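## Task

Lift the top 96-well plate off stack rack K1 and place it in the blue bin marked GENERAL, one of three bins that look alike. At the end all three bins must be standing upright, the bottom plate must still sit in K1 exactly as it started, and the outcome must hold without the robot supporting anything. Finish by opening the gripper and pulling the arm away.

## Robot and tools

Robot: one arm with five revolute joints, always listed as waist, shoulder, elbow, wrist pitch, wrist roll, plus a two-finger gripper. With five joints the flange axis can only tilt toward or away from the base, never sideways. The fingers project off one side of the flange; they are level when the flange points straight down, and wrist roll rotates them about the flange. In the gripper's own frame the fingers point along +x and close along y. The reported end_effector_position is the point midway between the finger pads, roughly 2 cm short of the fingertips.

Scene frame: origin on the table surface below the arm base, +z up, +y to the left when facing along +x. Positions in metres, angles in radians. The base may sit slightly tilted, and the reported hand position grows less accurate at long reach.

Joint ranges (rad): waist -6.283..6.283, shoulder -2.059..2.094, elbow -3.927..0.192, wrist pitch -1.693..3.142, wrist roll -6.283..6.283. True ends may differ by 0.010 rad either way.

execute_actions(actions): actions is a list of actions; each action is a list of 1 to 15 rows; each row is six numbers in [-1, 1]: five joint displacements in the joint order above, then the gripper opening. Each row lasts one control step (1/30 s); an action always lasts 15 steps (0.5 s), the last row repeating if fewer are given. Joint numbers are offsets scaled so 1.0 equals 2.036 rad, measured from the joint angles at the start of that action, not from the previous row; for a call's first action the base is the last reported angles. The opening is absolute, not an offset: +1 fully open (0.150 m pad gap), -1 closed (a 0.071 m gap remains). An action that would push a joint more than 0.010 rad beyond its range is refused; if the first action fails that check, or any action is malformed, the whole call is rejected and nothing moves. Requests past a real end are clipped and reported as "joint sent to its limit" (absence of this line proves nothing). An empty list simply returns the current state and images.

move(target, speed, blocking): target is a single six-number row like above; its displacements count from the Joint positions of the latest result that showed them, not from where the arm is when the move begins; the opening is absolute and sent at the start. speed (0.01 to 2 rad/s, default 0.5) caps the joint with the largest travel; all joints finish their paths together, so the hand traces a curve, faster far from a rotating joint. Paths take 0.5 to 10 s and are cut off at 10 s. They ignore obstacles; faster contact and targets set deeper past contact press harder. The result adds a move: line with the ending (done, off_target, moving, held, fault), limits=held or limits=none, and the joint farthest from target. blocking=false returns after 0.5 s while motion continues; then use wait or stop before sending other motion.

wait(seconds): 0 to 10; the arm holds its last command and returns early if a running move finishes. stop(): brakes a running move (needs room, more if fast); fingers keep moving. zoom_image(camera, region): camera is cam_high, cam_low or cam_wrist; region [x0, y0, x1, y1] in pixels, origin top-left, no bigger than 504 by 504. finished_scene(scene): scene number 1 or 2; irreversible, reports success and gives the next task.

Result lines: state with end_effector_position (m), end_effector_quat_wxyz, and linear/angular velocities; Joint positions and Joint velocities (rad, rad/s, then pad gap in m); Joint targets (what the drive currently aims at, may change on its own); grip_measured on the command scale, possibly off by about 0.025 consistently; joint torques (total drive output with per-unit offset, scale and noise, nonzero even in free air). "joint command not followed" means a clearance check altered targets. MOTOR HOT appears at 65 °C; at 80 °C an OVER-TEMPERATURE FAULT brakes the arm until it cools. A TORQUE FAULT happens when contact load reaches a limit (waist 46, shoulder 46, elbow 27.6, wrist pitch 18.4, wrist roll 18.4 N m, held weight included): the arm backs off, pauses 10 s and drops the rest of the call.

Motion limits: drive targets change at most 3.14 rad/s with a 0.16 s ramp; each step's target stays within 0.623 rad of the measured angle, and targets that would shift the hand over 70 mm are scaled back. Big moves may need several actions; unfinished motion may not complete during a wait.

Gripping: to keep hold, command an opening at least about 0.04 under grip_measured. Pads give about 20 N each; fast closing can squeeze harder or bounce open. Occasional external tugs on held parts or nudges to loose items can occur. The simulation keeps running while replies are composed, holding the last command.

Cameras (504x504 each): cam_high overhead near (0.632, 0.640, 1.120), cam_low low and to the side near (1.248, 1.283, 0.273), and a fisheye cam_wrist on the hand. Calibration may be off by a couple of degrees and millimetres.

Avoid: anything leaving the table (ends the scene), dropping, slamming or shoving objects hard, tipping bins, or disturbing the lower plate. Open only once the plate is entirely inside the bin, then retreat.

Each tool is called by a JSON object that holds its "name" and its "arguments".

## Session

{"name": "execute_actions", "arguments": {"actions": []}}

Scene clock: 0.00 s.
end_effector_position=(+0.0896, +0.3737, +0.3984) grip_measured=+1.00 end_effector_quat_wxyz=(+0.834, +0.045, -0.046, +0.548) end_effector_velocity=(-0.000, -0.000, -0.000) end_effector_angular_velocity=(+0.000, +0.000, -0.000)
Joint names: [waist, shoulder, elbow, wrist pitch, wrist roll]
Joint positions: [ 1.412 -0.936 -0.33   1.151  0.267  0.15 ]
Joint velocities: [ 0.001 -0.     0.    -0.     0.001  0.   ]
Joint torques (N m, as the arm reports them, + toward a larger angle): no reading
Motor temperatures (°C, as the motors report them): [35 31 35 35 37]
Joint targets: [1.412 -0.936 -0.330 1.151 0.267]
camera_calibration (this result's frames):
cam_wrist: T_world_to_cam=[[0.897372, -0.362185, -0.252081, 0.150674], [-0.425473, -0.558662, -0.711948, 0.521101], [0.117029, 0.746136, -0.655428, 0.0604356], [0, 0, 0, 1]] pos_world=[0.0794306, 0.300598, 0.44859]

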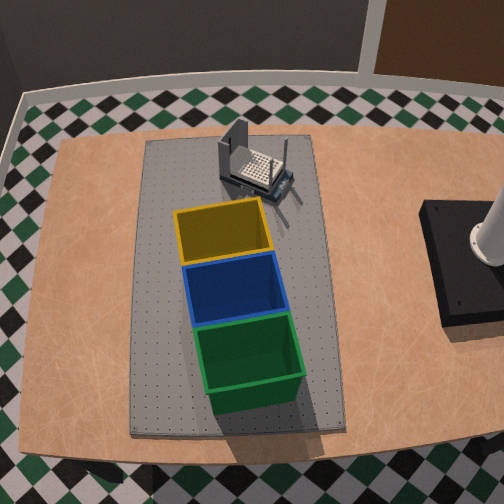

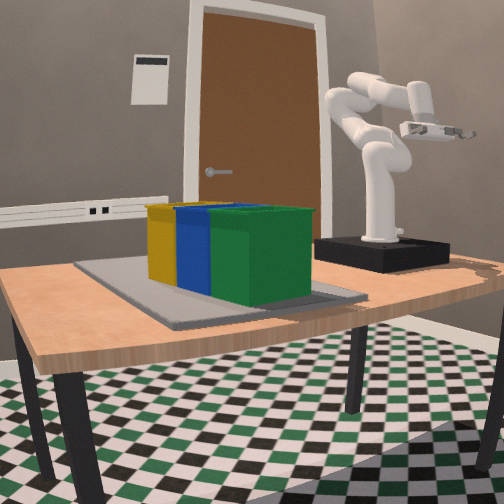

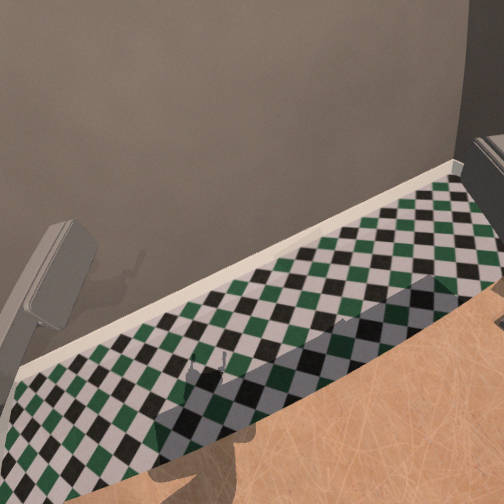

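{"name": "zoom_image", "arguments": {"camera": "cam_high", "region": [205, 110, 310, 215]}}

{"name": "zoom_image", "arguments": {"camera": "cam_high", "region": [160, 190, 320, 420]}}

Region (205, 110, 310, 215) of cam_high's 504x504 image, scaled by 4.800, with more detail than that image has.

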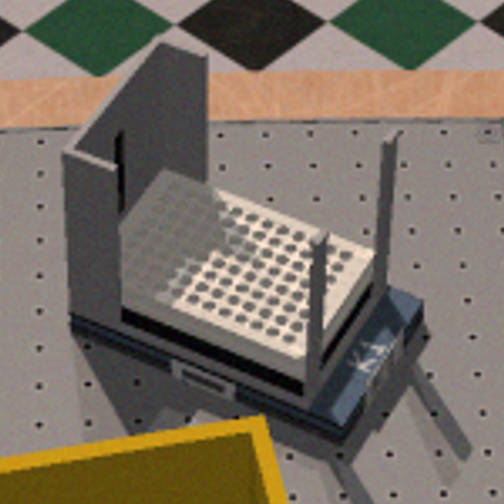

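Region (160, 190, 320, 420) of cam_high's 504x504 image, scaled by 2.191, with more detail than that image has; it fills the left 351 columns of this view, and the rest is white.

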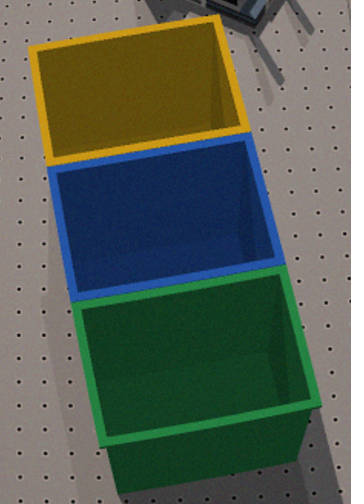

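{"name": "move", "arguments": {"target": [-0.90105, 0.53734, -0.31692, -0.16148, -0.08111, 1], "speed": 1.0}}

Scene clock: 6.97 s.
end_effector_position=(+0.5650, -0.2618, +0.2799) grip_measured=+1.00 end_effector_quat_wxyz=(+0.968, +0.008, -0.001, -0.250) end_effector_velocity=(-0.001, -0.002, -0.000) end_effector_angular_velocity=(-0.000, -0.000, -0.003)
Joint names: [waist, shoulder, elbow, wrist pitch, wrist roll]
Joint positions: [-0.422  0.158 -0.975  0.822  0.102  0.15 ]
Joint velocities: [-0.004  0.001 -0.001 -0.001 -0.001  0.   ]
Joint torques (N m, as the arm reports them, + toward a larger angle): [  0.16 -14.31  -9.45  -1.89  -0.36]
Motor temperatures (°C, as the motors report them): [35 31 35 35 37]
Joint targets: [-0.422 0.158 -0.976 0.822 0.102]
move: done; limits=none; farthest joint: the waist, 0.000 radians from its target (1.834 radians at the start)
camera_calibration (this result's frames):
cam_wrist: T_world_to_cam=[[-0.476717, -0.844526, -0.243962, 0.111903], [-0.592738, 0.513762, -0.62025, 0.633577], [0.649155, -0.151078, -0.745502, -0.10898], [0, 0, 0, 1]] pos_world=[0.499637, -0.247468, 0.339031]

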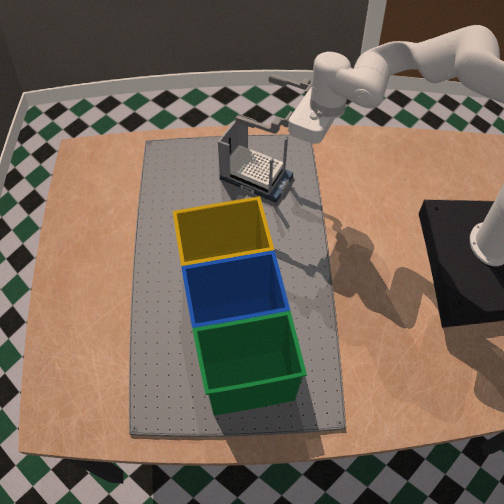

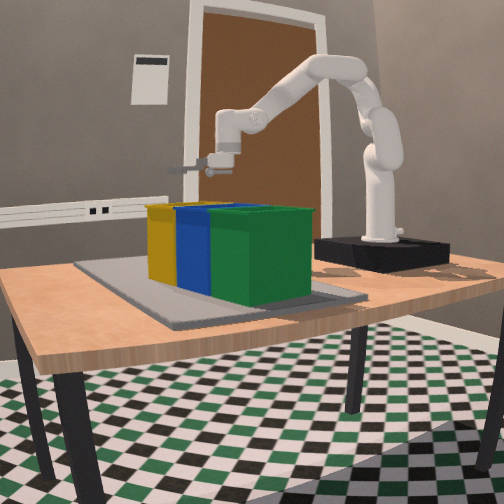

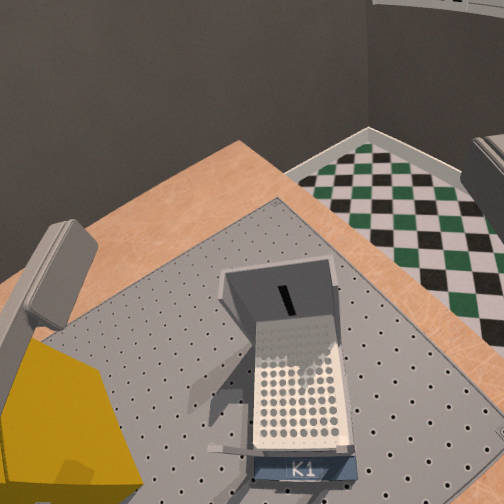

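{"name": "execute_actions", "arguments": {"actions": []}}

Scene clock: 8.53 s.
end_effector_position=(+0.5648, -0.2620, +0.2798) grip_measured=+1.00 end_effector_quat_wxyz=(+0.968, +0.008, -0.001, -0.251) end_effector_velocity=(+0.000, -0.000, +0.000) end_effector_angular_velocity=(-0.000, -0.000, +0.000)
Joint names: [waist, shoulder, elbow, wrist pitch, wrist roll]
Joint positions: [-0.422  0.158 -0.976  0.822  0.102  0.15 ]
Joint velocities: [-0.     0.    -0.001  0.    -0.     0.   ]
Joint torques (N m, as the arm reports them, + toward a larger angle): [  0.27 -13.95  -9.56  -1.86  -0.3 ]
Motor temperatures (°C, as the motors report them): [35 31 35 35 37]
Joint targets: [-0.422 0.158 -0.976 0.822 0.102]
camera_calibration (this result's frames):
cam_wrist: T_world_to_cam=[[-0.477151, -0.844286, -0.243944, 0.111891], [-0.592607, 0.514085, -0.620108, 0.633536], [0.648956, -0.151322, -0.745626, -0.108968], [0, 0, 0, 1]] pos_world=[0.499542, -0.247712, 0.338906]

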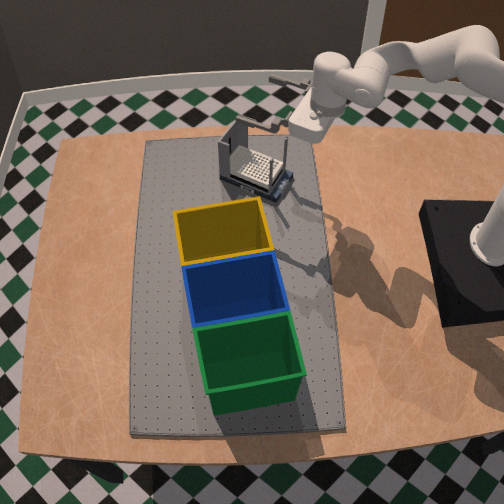

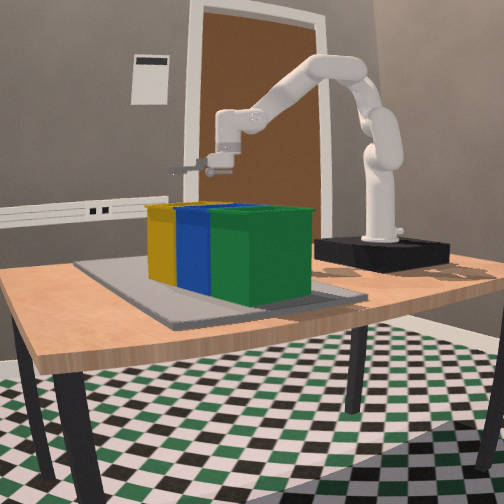

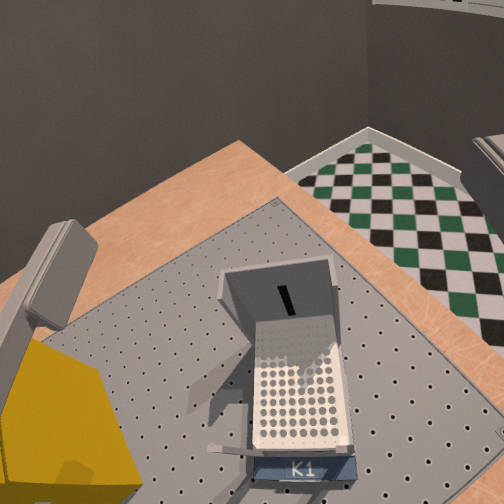

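{"name": "zoom_image", "arguments": {"camera": "cam_wrist", "region": [190, 240, 400, 500]}}

{"name": "zoom_image", "arguments": {"camera": "cam_high", "region": [180, 60, 380, 260]}}

Region (190, 240, 400, 500) of cam_wrist's 504x504 image, scaled by 1.938, with more detail than that image has; it fills the left 407 columns of this view, and the rest is white.

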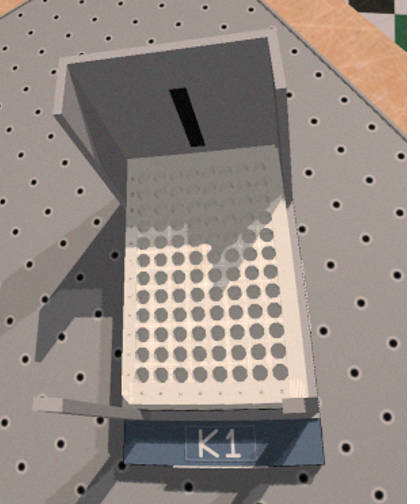

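Region (180, 60, 380, 260) of cam_high's 504x504 image, scaled by 2.520, with more detail than that image has.

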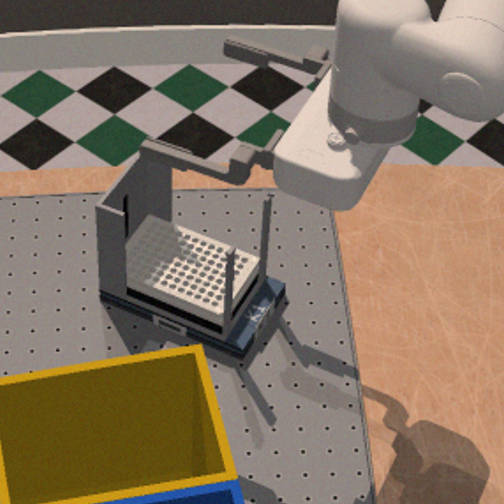

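{"name": "zoom_image", "arguments": {"camera": "cam_wrist", "region": [240, 300, 360, 380]}}

{"name": "zoom_image", "arguments": {"camera": "cam_wrist", "region": [240, 380, 360, 460]}}

Region (240, 300, 360, 380) of cam_wrist's 504x504 image, scaled by 4.200, with more detail than that image has.

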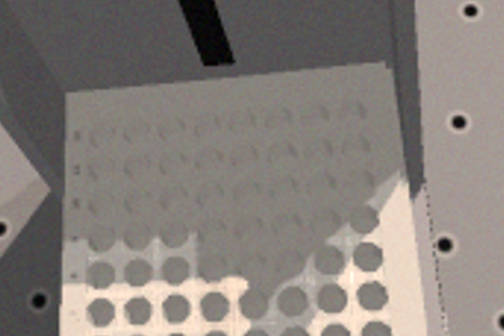

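Region (240, 380, 360, 460) of cam_wrist's 504x504 image, scaled by 4.200, with more detail than that image has.

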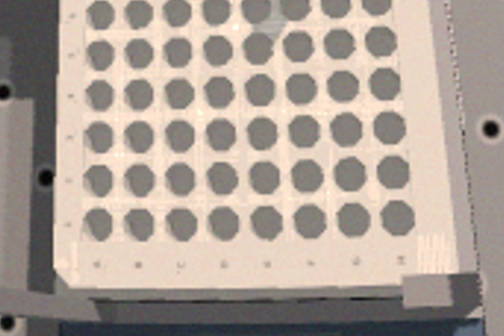

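{"name": "zoom_image", "arguments": {"camera": "cam_wrist", "region": [0, 200, 140, 340]}}

{"name": "zoom_image", "arguments": {"camera": "cam_wrist", "region": [404, 110, 504, 250]}}

Region (0, 200, 140, 340) of cam_wrist's 504x504 image, scaled by 3.600, with more detail than that image has.

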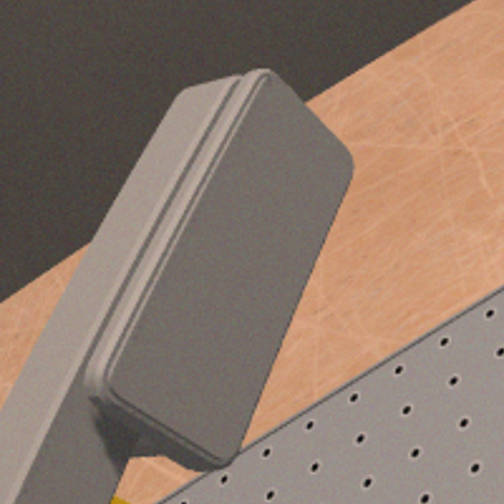

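Region (404, 110, 504, 250) of cam_wrist's 504x504 image, scaled by 3.600, with more detail than that image has; it fills the left 360 columns of this view, and the rest is white.

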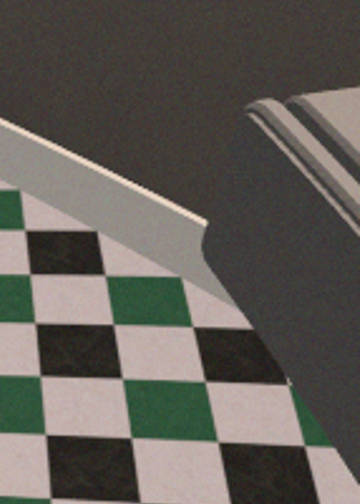

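{"name": "move", "arguments": {"target": [0.02421, 0.07361, 0.03615, -0.10892, 0.04406, 1.0], "speed": 0.3}}

Scene clock: 27.20 s.
end_effector_position=(+0.5644, -0.2419, +0.1997) grip_measured=+1.00 end_effector_quat_wxyz=(+0.963, +0.008, -0.000, -0.270) end_effector_velocity=(-0.001, +0.001, -0.003) end_effector_angular_velocity=(+0.001, +0.003, -0.000)
Joint names: [waist, shoulder, elbow, wrist pitch, wrist roll]
Joint positions: [-0.373  0.308 -0.902  0.601  0.192  0.15 ]
Joint velocities: [ 0.001  0.003  0.002 -0.002  0.001  0.   ]
Joint torques (N m, as the arm reports them, + toward a larger angle): [  0.13 -14.62  -8.16  -1.85  -0.27]
Motor temperatures (°C, as the motors report them): [35 31 36 35 37]
Joint targets: [-0.373 0.308 -0.902 0.601 0.192]
move: done; limits=none; farthest joint: the wrist pitch, 0.001 radians from its target (0.222 radians at the start)
camera_calibration (this result's frames):
cam_wrist: T_world_to_cam=[[-0.511314, -0.824215, -0.243367, 0.133162], [-0.572548, 0.537891, -0.618759, 0.567362], [0.640895, -0.177041, -0.746934, -0.166751], [0, 0, 0, 1]] pos_world=[0.4998, -0.224946, 0.258915]

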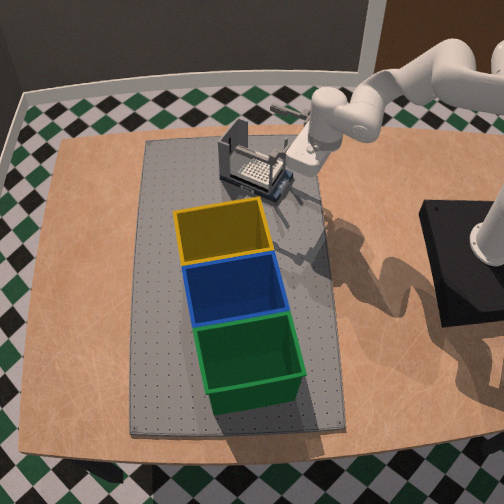

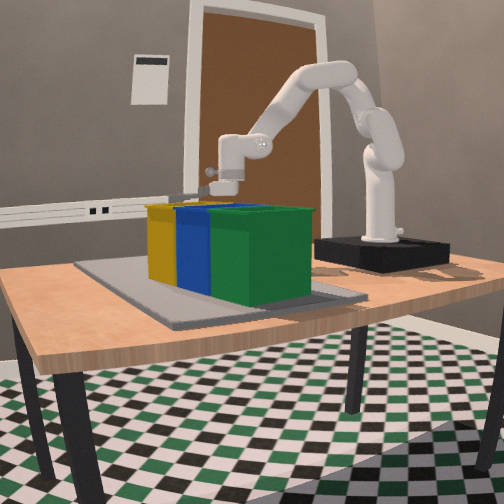

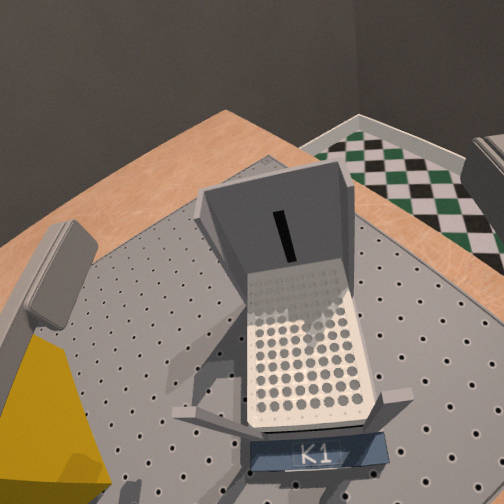

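{"name": "zoom_image", "arguments": {"camera": "cam_wrist", "region": [230, 250, 390, 350]}}

{"name": "zoom_image", "arguments": {"camera": "cam_wrist", "region": [230, 340, 390, 440]}}

Region (230, 250, 390, 350) of cam_wrist's 504x504 image, scaled by 3.150, with more detail than that image has; it fills the top 315 rows of this view, and the rest is white.

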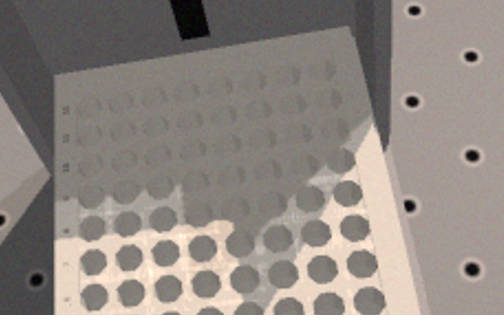

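Region (230, 340, 390, 440) of cam_wrist's 504x504 image, scaled by 3.150, with more detail than that image has; it fills the top 315 rows of this view, and the rest is white.

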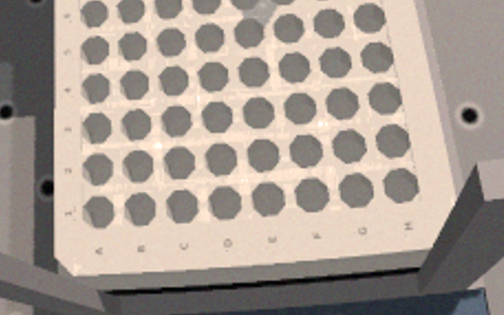

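{"name": "move", "arguments": {"target": [0.00236, 0.12642, -0.00184, -0.12522, 0.00206, 1.0], "speed": 0.25}}

Scene clock: 33.80 s.
end_effector_position=(+0.5589, -0.2357, +0.1004) grip_measured=+1.00 end_effector_quat_wxyz=(+0.963, +0.008, -0.001, -0.270) end_effector_velocity=(-0.001, +0.001, -0.002) end_effector_angular_velocity=(+0.001, +0.003, -0.000)
Joint names: [waist, shoulder, elbow, wrist pitch, wrist roll]
Joint positions: [-0.368  0.565 -0.906  0.346  0.196  0.15 ]
Joint velocities: [ 0.     0.003  0.002 -0.002  0.001  0.   ]
Joint torques (N m, as the arm reports them, + toward a larger angle): [  0.24 -15.59  -6.23  -1.97  -0.38]
Motor temperatures (°C, as the motors report them): [35 31 36 35 37]
Joint targets: [-0.368 0.565 -0.906 0.346 0.196]
move: done; limits=none; farthest joint: the shoulder, 0.001 radians from its target (0.257 radians at the start)
camera_calibration (this result's frames):
cam_wrist: T_world_to_cam=[[-0.510452, -0.82466, -0.243669, 0.110733], [-0.571888, 0.537182, -0.619984, 0.499109], [0.642171, -0.177121, -0.745818, -0.237183], [0, 0, 0, 1]] pos_world=[0.49427, -0.218805, 0.159527]

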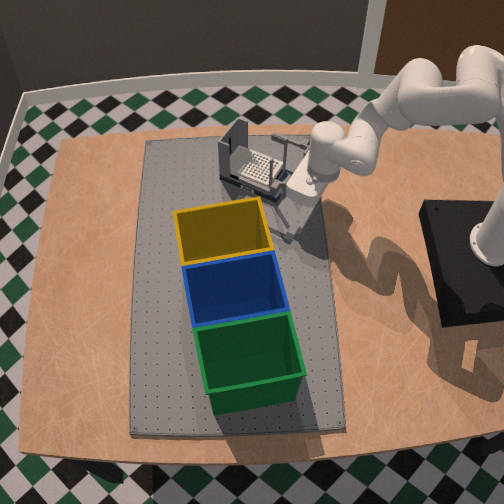

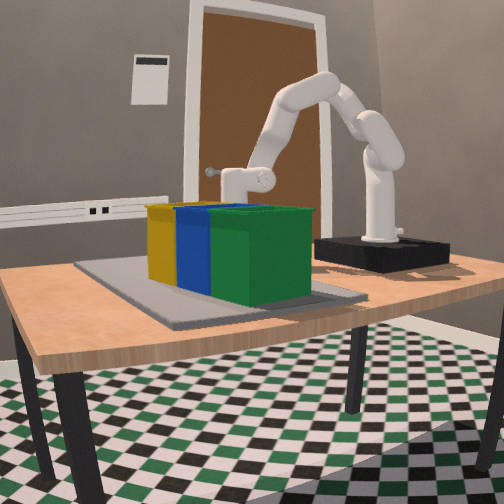

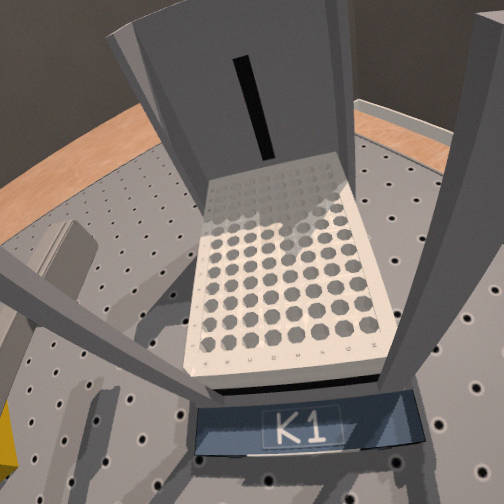

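{"name": "zoom_image", "arguments": {"camera": "cam_wrist", "region": [170, 260, 420, 410]}}

{"name": "zoom_image", "arguments": {"camera": "cam_wrist", "region": [180, 140, 390, 280]}}

Region (170, 260, 420, 410) of cam_wrist's 504x504 image, scaled by 2.016, with more detail than that image has; it fills the top 302 rows of this view, and the rest is white.

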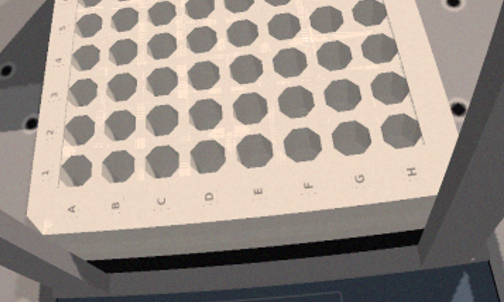

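Region (180, 140, 390, 280) of cam_wrist's 504x504 image, scaled by 2.400, with more detail than that image has.

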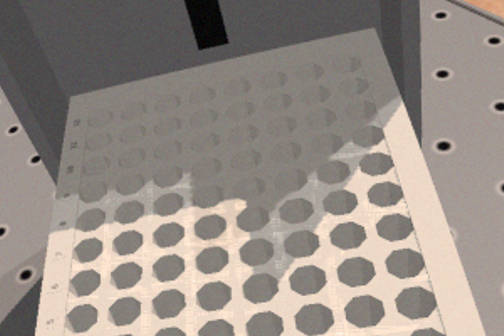

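{"name": "zoom_image", "arguments": {"camera": "cam_wrist", "region": [340, 290, 460, 410]}}

{"name": "zoom_image", "arguments": {"camera": "cam_wrist", "region": [130, 310, 250, 430]}}

{"name": "zoom_image", "arguments": {"camera": "cam_high", "region": [210, 110, 330, 230]}}

Region (340, 290, 460, 410) of cam_wrist's 504x504 image, scaled by 4.200, with more detail than that image has.

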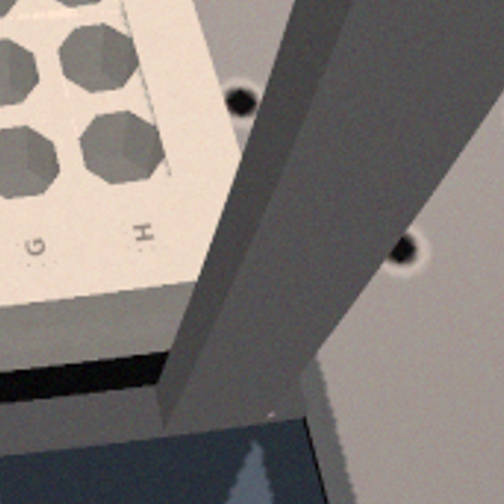

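Region (130, 310, 250, 430) of cam_wrist's 504x504 image, scaled by 4.200, with more detail than that image has.

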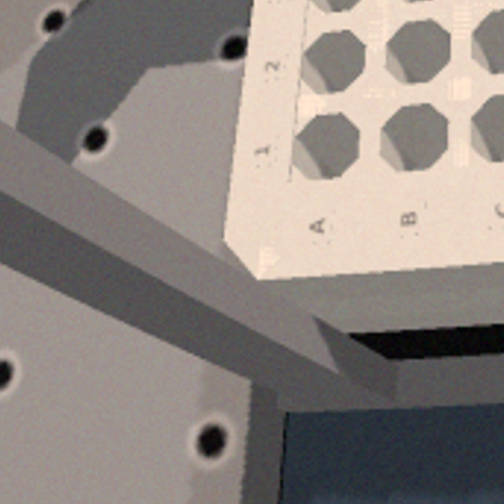

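Region (210, 110, 330, 230) of cam_high's 504x504 image, scaled by 4.200, with more detail than that image has.

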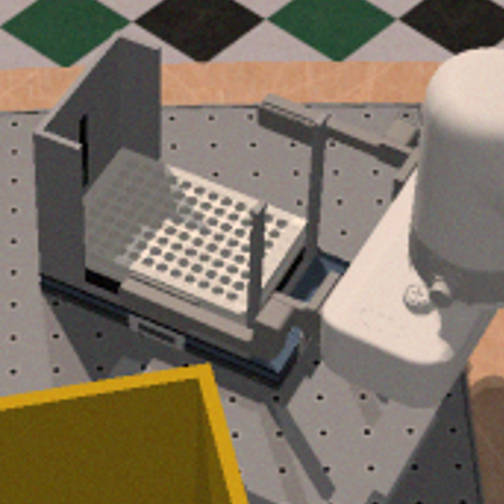

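{"name": "zoom_image", "arguments": {"camera": "cam_wrist", "region": [250, 330, 340, 420]}}

Region (250, 330, 340, 420) of cam_wrist's 504x504 image, scaled by 5.600, with more detail than that image has.

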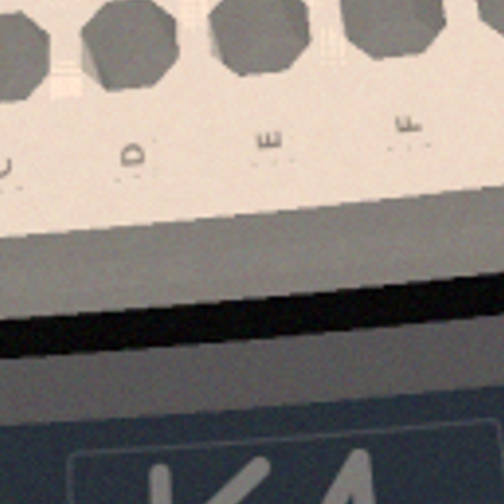

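{"name": "move", "arguments": {"target": [-0.00118, 0.06945, -0.02721, -0.042, -0.00118, -0.14], "speed": 0.12}}

Scene clock: 44.50 s.
end_effector_position=(+0.5606, -0.2368, +0.0555) grip_measured=-0.14 end_effector_quat_wxyz=(+0.963, +0.008, -0.001, -0.270) end_effector_velocity=(+0.000, -0.000, -0.001) end_effector_angular_velocity=(-0.000, -0.001, -0.001)
Joint names: [waist, shoulder, elbow, wrist pitch, wrist roll]
Joint positions: [-0.371  0.706 -0.961  0.261  0.193  0.105]
Joint velocities: [-0.     0.002 -0.002 -0.002  0.001  0.   ]
Joint torques (N m, as the arm reports them, + toward a larger angle): [  0.14 -16.24  -5.56  -1.96  -0.2 ]
Motor temperatures (°C, as the motors report them): [35 31 36 35 37]
Joint targets: [-0.371 0.706 -0.961 0.261 0.193]
move: done; limits=none; farthest joint: the shoulder, 0.001 radians from its target (0.141 radians at the start)
camera_calibration (this result's frames):
cam_wrist: T_world_to_cam=[[-0.510509, -0.824638, -0.243624, 0.0998351], [-0.572057, 0.537245, -0.619773, 0.472898], [0.641974, -0.177033, -0.746008, -0.271776], [0, 0, 0, 1]] pos_world=[0.495964, -0.219847, 0.114665]

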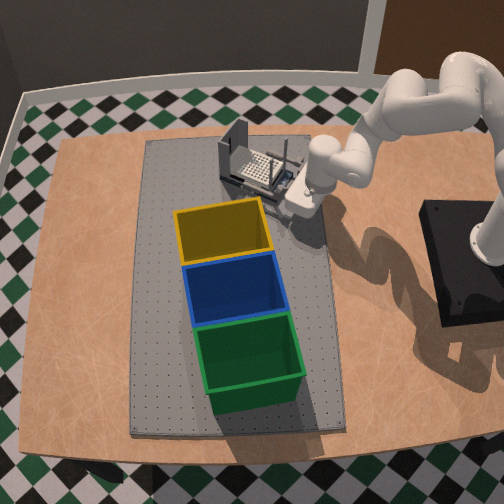

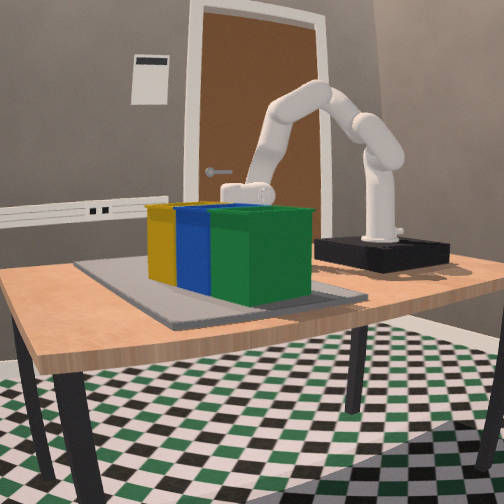

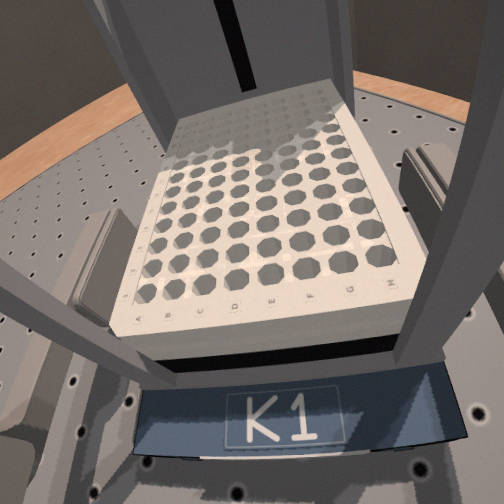

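{"name": "zoom_image", "arguments": {"camera": "cam_wrist", "region": [50, 180, 230, 360]}}

{"name": "zoom_image", "arguments": {"camera": "cam_wrist", "region": [300, 120, 480, 300]}}

Region (50, 180, 230, 360) of cam_wrist's 504x504 image, scaled by 2.800, with more detail than that image has.

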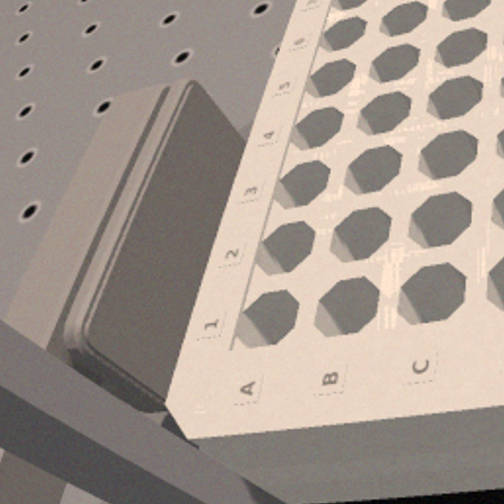

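Region (300, 120, 480, 300) of cam_wrist's 504x504 image, scaled by 2.800, with more detail than that image has.

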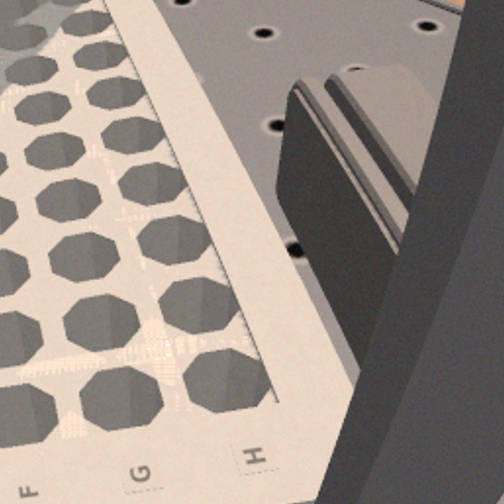

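{"name": "execute_actions", "arguments": {"actions": [[[-0.0001,0,0,0,0,-0.17],[-0.0002,0,0,0,0,-0.20],[-0.0003,0,0,0,0,-0.23],[-0.0004,0,0,0,0,-0.26],[-0.0005,0,0,0,0,-0.29],[-0.0006,0,0,0,0,-0.32],[-0.00064,0,0,0,0,-0.35],[-0.00064,0,0,0,0,-0.38],[-0.00064,0,0,0,0,-0.41],[-0.00064,0,0,0,0,-0.44],[-0.00064,0,0,0,0,-0.47],[-0.00064,0,0,0,0,-0.49],[-0.00064,0,0,0,0,-0.51],[-0.00064,0,0,0,0,-0.53],[-0.00064,0,0,0,0,-0.54]],[[0,0,0,0,0,-0.55],[0,0,0,0,0,-0.56],[0,0,0,0,0,-0.57],[0,0,0,0,0,-0.58],[0,0,0,0,0,-0.59],[0,0,0,0,0,-0.60],[0,0,0,0,0,-0.61],[0,0,0,0,0,-0.62],[0,0,0,0,0,-0.63],[0,0,0,0,0,-0.64],[0,0,0,0,0,-0.65],[0,0,0,0,0,-0.66],[0,0,0,0,0,-0.67],[0,0,0,0,0,-0.68],[0,0,0,0,0,-0.69]],[[0,0,0,0,0,-0.70],[0,0,0,0,0,-0.71],[0,0,0,0,0,-0.72],[0,0,0,0,0,-0.73],[0,0,0,0,0,-0.74],[0,0,0,0,0,-0.75],[0,0,0,0,0,-0.76],[0,0,0,0,0,-0.77],[0,0,0,0,0,-0.78],[0,0,0,0,0,-0.79],[0,0,0,0,0,-0.80]]]}}

Scene clock: 52.47 s.
end_effector_position=(+0.5603, -0.2374, +0.0555) grip_measured=-0.61 end_effector_quat_wxyz=(+0.963, +0.008, -0.001, -0.270) end_effector_velocity=(-0.000, +0.000, -0.000) end_effector_angular_velocity=(+0.000, +0.000, +0.001)
Joint names: [waist, shoulder, elbow, wrist pitch, wrist roll]
Joint positions: [-0.372  0.706 -0.961  0.261  0.193  0.086]
Joint velocities: [ 0.    -0.     0.001 -0.    -0.001  0.   ]
Joint torques (N m, as the arm reports them, + toward a larger angle): [  0.08 -15.96  -5.63  -1.9   -0.22]
Motor temperatures (°C, as the motors report them): [35 31 36 35 37]
Joint targets: [-0.372 0.706 -0.961 0.261 0.193]
camera_calibration (this result's frames):
cam_wrist: T_world_to_cam=[[-0.511399, -0.82409, -0.243612, 0.0997911], [-0.571546, 0.537871, -0.619701, 0.472891], [0.641722, -0.177679, -0.746072, -0.271725], [0, 0, 0, 1]] pos_world=[0.495684, -0.220398, 0.114636]

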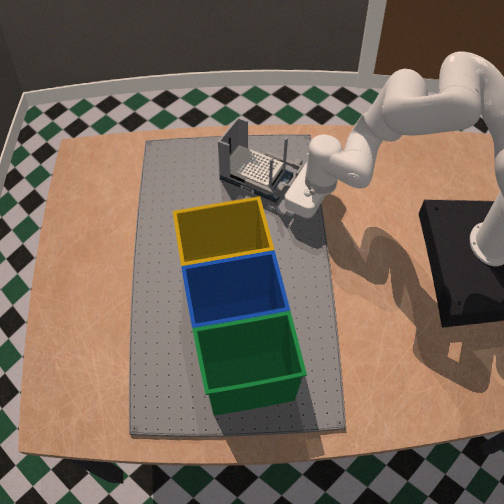

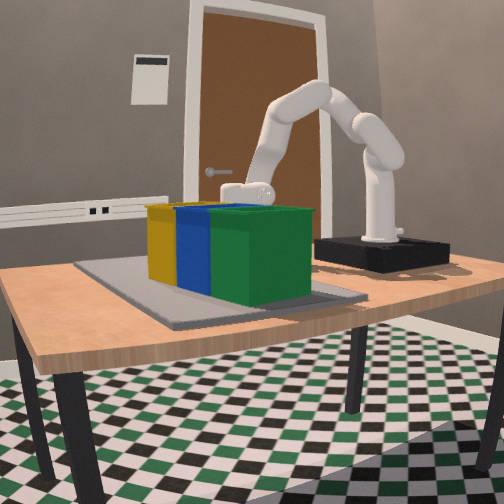

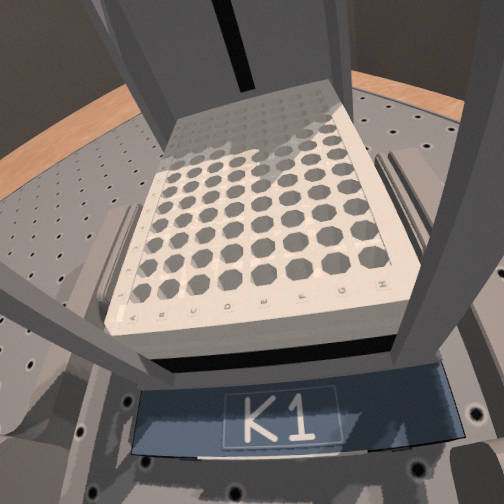

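{"name": "move", "arguments": {"target": [0.00035, -0.03045, 0.01168, 0.01877, 0.00035, -0.8], "speed": 0.08}}

Scene clock: 55.07 s.
end_effector_position=(+0.5603, -0.2374, +0.0754) grip_measured=-0.61 end_effector_quat_wxyz=(+0.963, +0.008, -0.001, -0.270) end_effector_velocity=(-0.000, -0.000, +0.001) end_effector_angular_velocity=(+0.000, +0.000, -0.000)
Joint names: [waist, shoulder, elbow, wrist pitch, wrist roll]
Joint positions: [-0.371  0.644 -0.938  0.299  0.194  0.086]
Joint velocities: [-0.001 -0.003  0.002  0.001 -0.001  0.   ]
Joint torques (N m, as the arm reports them, + toward a larger angle): [  0.05 -16.44  -6.21  -2.1   -0.21]
Motor temperatures (°C, as the motors report them): [35 31 36 35 37]
Joint targets: [-0.371 0.644 -0.937 0.299 0.194]
move: done; limits=none; farthest joint: the waist, 0.000 radians from its target (0.001 radians at the start)
camera_calibration (this result's frames):
cam_wrist: T_world_to_cam=[[-0.511411, -0.824084, -0.243607, 0.104653], [-0.571545, 0.537878, -0.619697, 0.485215], [0.641713, -0.177687, -0.746078, -0.256854], [0, 0, 0, 1]] pos_world=[0.495669, -0.220383, 0.134547]

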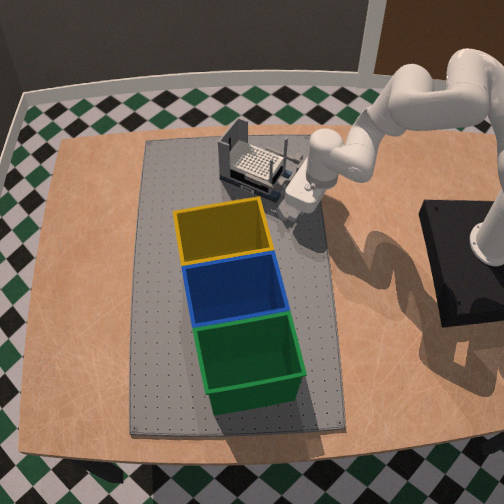

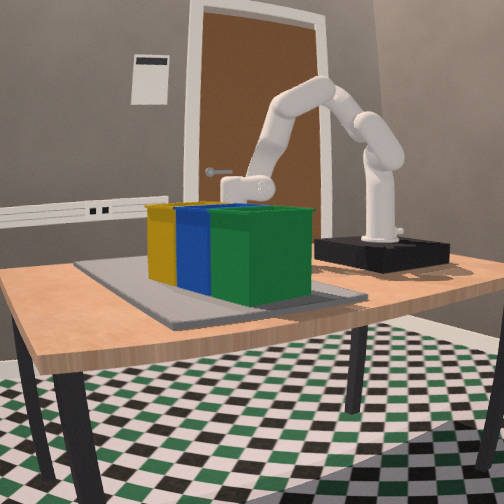

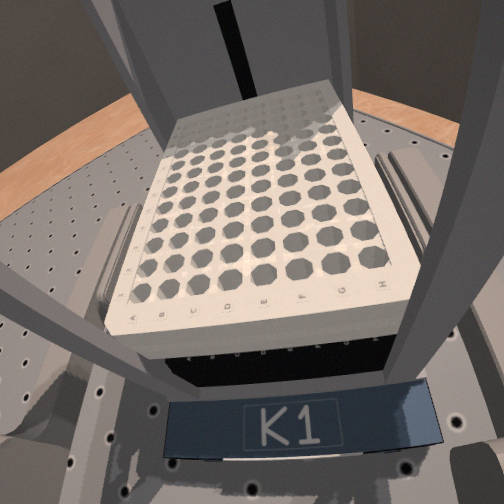

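{"name": "move", "arguments": {"target": [0.00069, -0.05913, 0.01752, 0.04161, 0.00069, -0.8], "speed": 0.14}}

Scene clock: 57.10 s.
end_effector_position=(+0.5603, -0.2374, +0.1154) grip_measured=-0.61 end_effector_quat_wxyz=(+0.963, +0.008, -0.001, -0.270) end_effector_velocity=(+0.000, -0.000, +0.001) end_effector_angular_velocity=(+0.000, +0.000, -0.001)
Joint names: [waist, shoulder, elbow, wrist pitch, wrist roll]
Joint positions: [-0.37   0.524 -0.902  0.383  0.196  0.086]
Joint velocities: [ 0.    -0.003  0.     0.003  0.001 -0.   ]
Joint torques (N m, as the arm reports them, + toward a larger angle): [ -0.28 -16.64  -7.79  -2.66  -0.21]
Motor temperatures (°C, as the motors report them): [35 31 36 35 37]
Joint targets: [-0.370 0.524 -0.902 0.383 0.195]
move: done; limits=none; farthest joint: the wrist pitch, 0.001 radians from its target (0.085 radians at the start)
camera_calibration (this result's frames):
cam_wrist: T_world_to_cam=[[-0.511393, -0.824084, -0.243644, 0.114395], [-0.571393, 0.537848, -0.619862, 0.509953], [0.641862, -0.177776, -0.745928, -0.227193], [0, 0, 0, 1]] pos_world=[0.495711, -0.220396, 0.174503]

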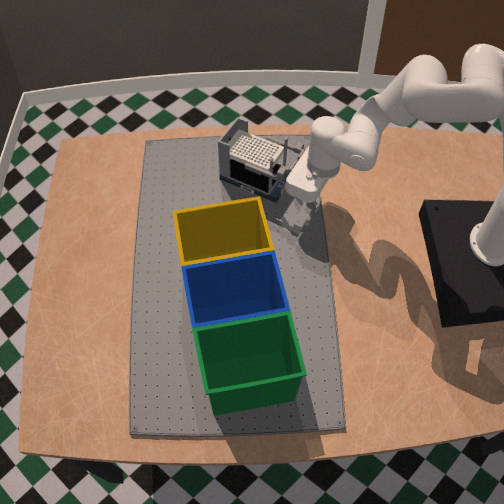

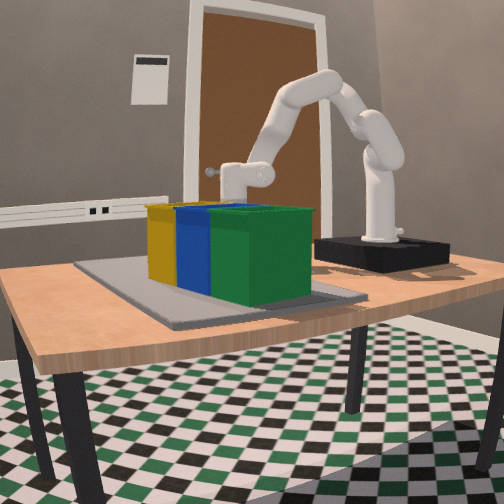

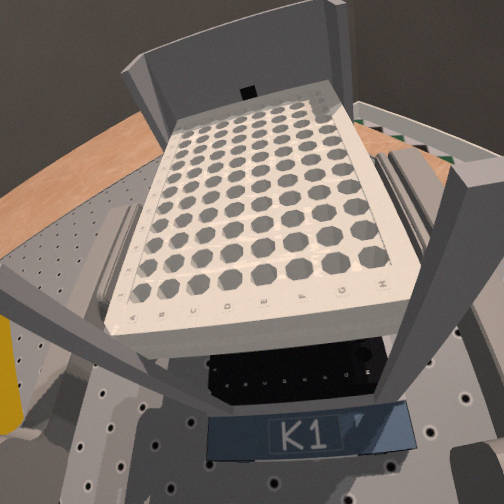

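{"name": "wait", "arguments": {"seconds": 0}}

Scene clock: 57.57 s.
end_effector_position=(+0.5603, -0.2374, +0.1154) grip_measured=-0.61 end_effector_quat_wxyz=(+0.963, +0.008, -0.001, -0.270) end_effector_velocity=(+0.000, +0.000, -0.000) end_effector_angular_velocity=(-0.000, -0.000, +0.001)
Joint names: [waist, shoulder, elbow, wrist pitch, wrist roll]
Joint positions: [-0.37   0.523 -0.902  0.383  0.196  0.086]
Joint velocities: [ 0.     0.     0.    -0.    -0.001 -0.   ]
Joint torques (N m, as the arm reports them, + toward a larger angle): [ -0.29 -16.41  -7.68  -2.62  -0.23]
Motor temperatures (°C, as the motors report them): [35 31 36 35 37]
Joint targets: [-0.370 0.524 -0.902 0.383 0.195]
camera_calibration (this result's frames):
cam_wrist: T_world_to_cam=[[-0.511396, -0.824085, -0.243633, 0.114417], [-0.571432, 0.537854, -0.619821, 0.510005], [0.641825, -0.177755, -0.745965, -0.227073], [0, 0, 0, 1]] pos_world=[0.495687, -0.220382, 0.174599]

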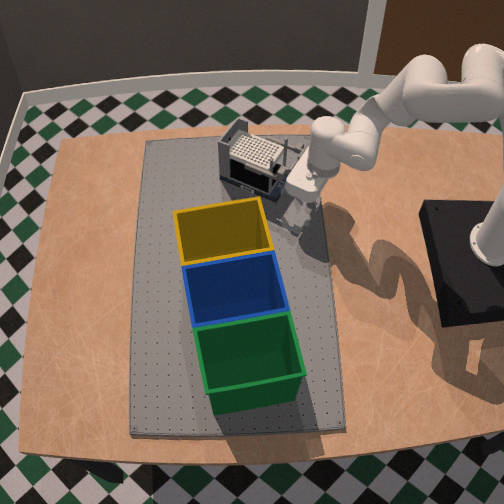

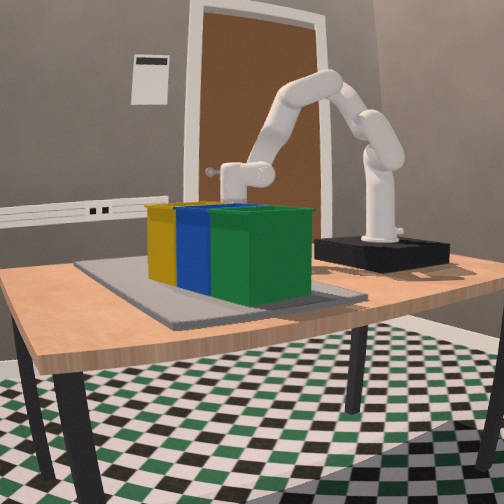

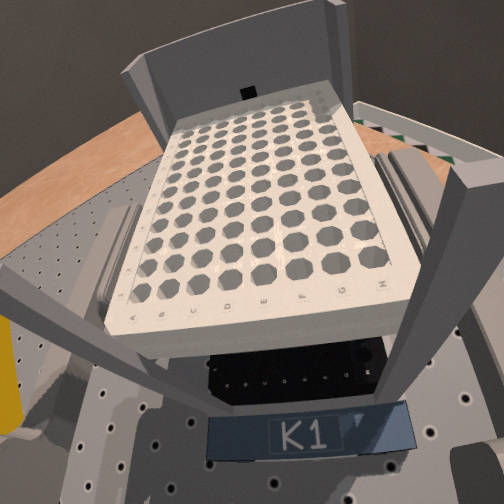

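{"name": "move", "arguments": {"target": [0.00059, -0.0297, 0.00811, 0.02159, 0.00059, -0.8], "speed": 0.1}}

Scene clock: 60.40 s.
end_effector_position=(+0.5595, -0.2369, +0.1356) grip_measured=-0.61 end_effector_quat_wxyz=(+0.963, +0.008, -0.001, -0.270) end_effector_velocity=(-0.001, -0.000, -0.000) end_effector_angular_velocity=(+0.001, +0.002, -0.000)
Joint names: [waist, shoulder, elbow, wrist pitch, wrist roll]
Joint positions: [-0.369  0.463 -0.886  0.427  0.197  0.086]
Joint velocities: [-0.001 -0.002  0.001  0.003 -0.     0.   ]
Joint torques (N m, as the arm reports them, + toward a larger angle): [  0.52 -15.32  -6.15  -1.58  -0.14]
Motor temperatures (°C, as the motors report them): [35 31 36 35 37]
Joint targets: [-0.369 0.463 -0.886 0.427 0.197]
move: done; limits=none; farthest joint: the shoulder, 0.001 radians from its target (0.061 radians at the start)
camera_calibration (this result's frames):
cam_wrist: T_world_to_cam=[[-0.51115, -0.824193, -0.243784, 0.119222], [-0.571013, 0.537636, -0.620396, 0.521582], [0.642394, -0.177912, -0.745438, -0.21186], [0, 0, 0, 1]] pos_world=[0.494868, -0.219852, 0.194723]

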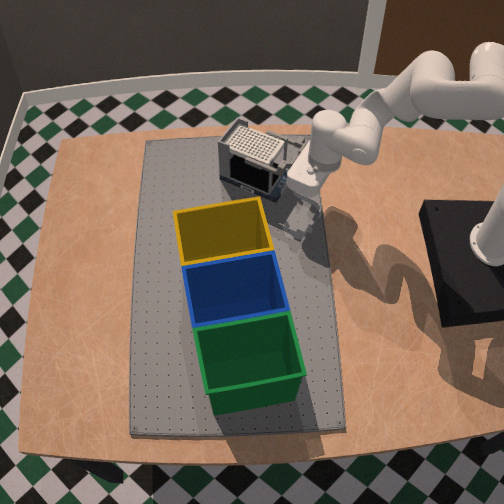

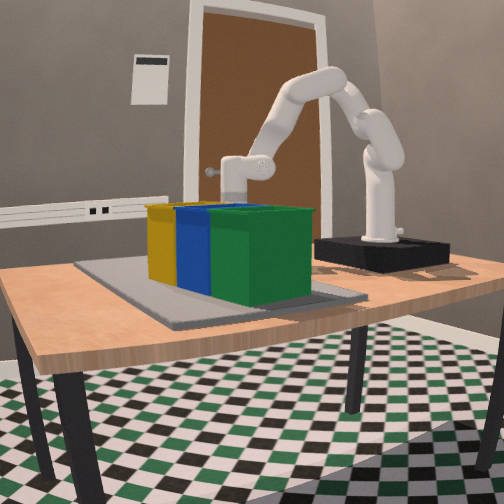

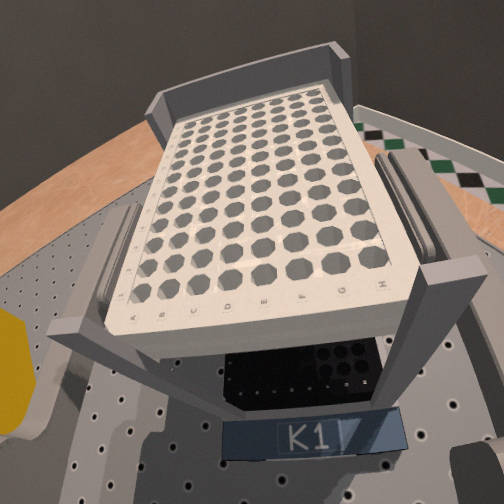

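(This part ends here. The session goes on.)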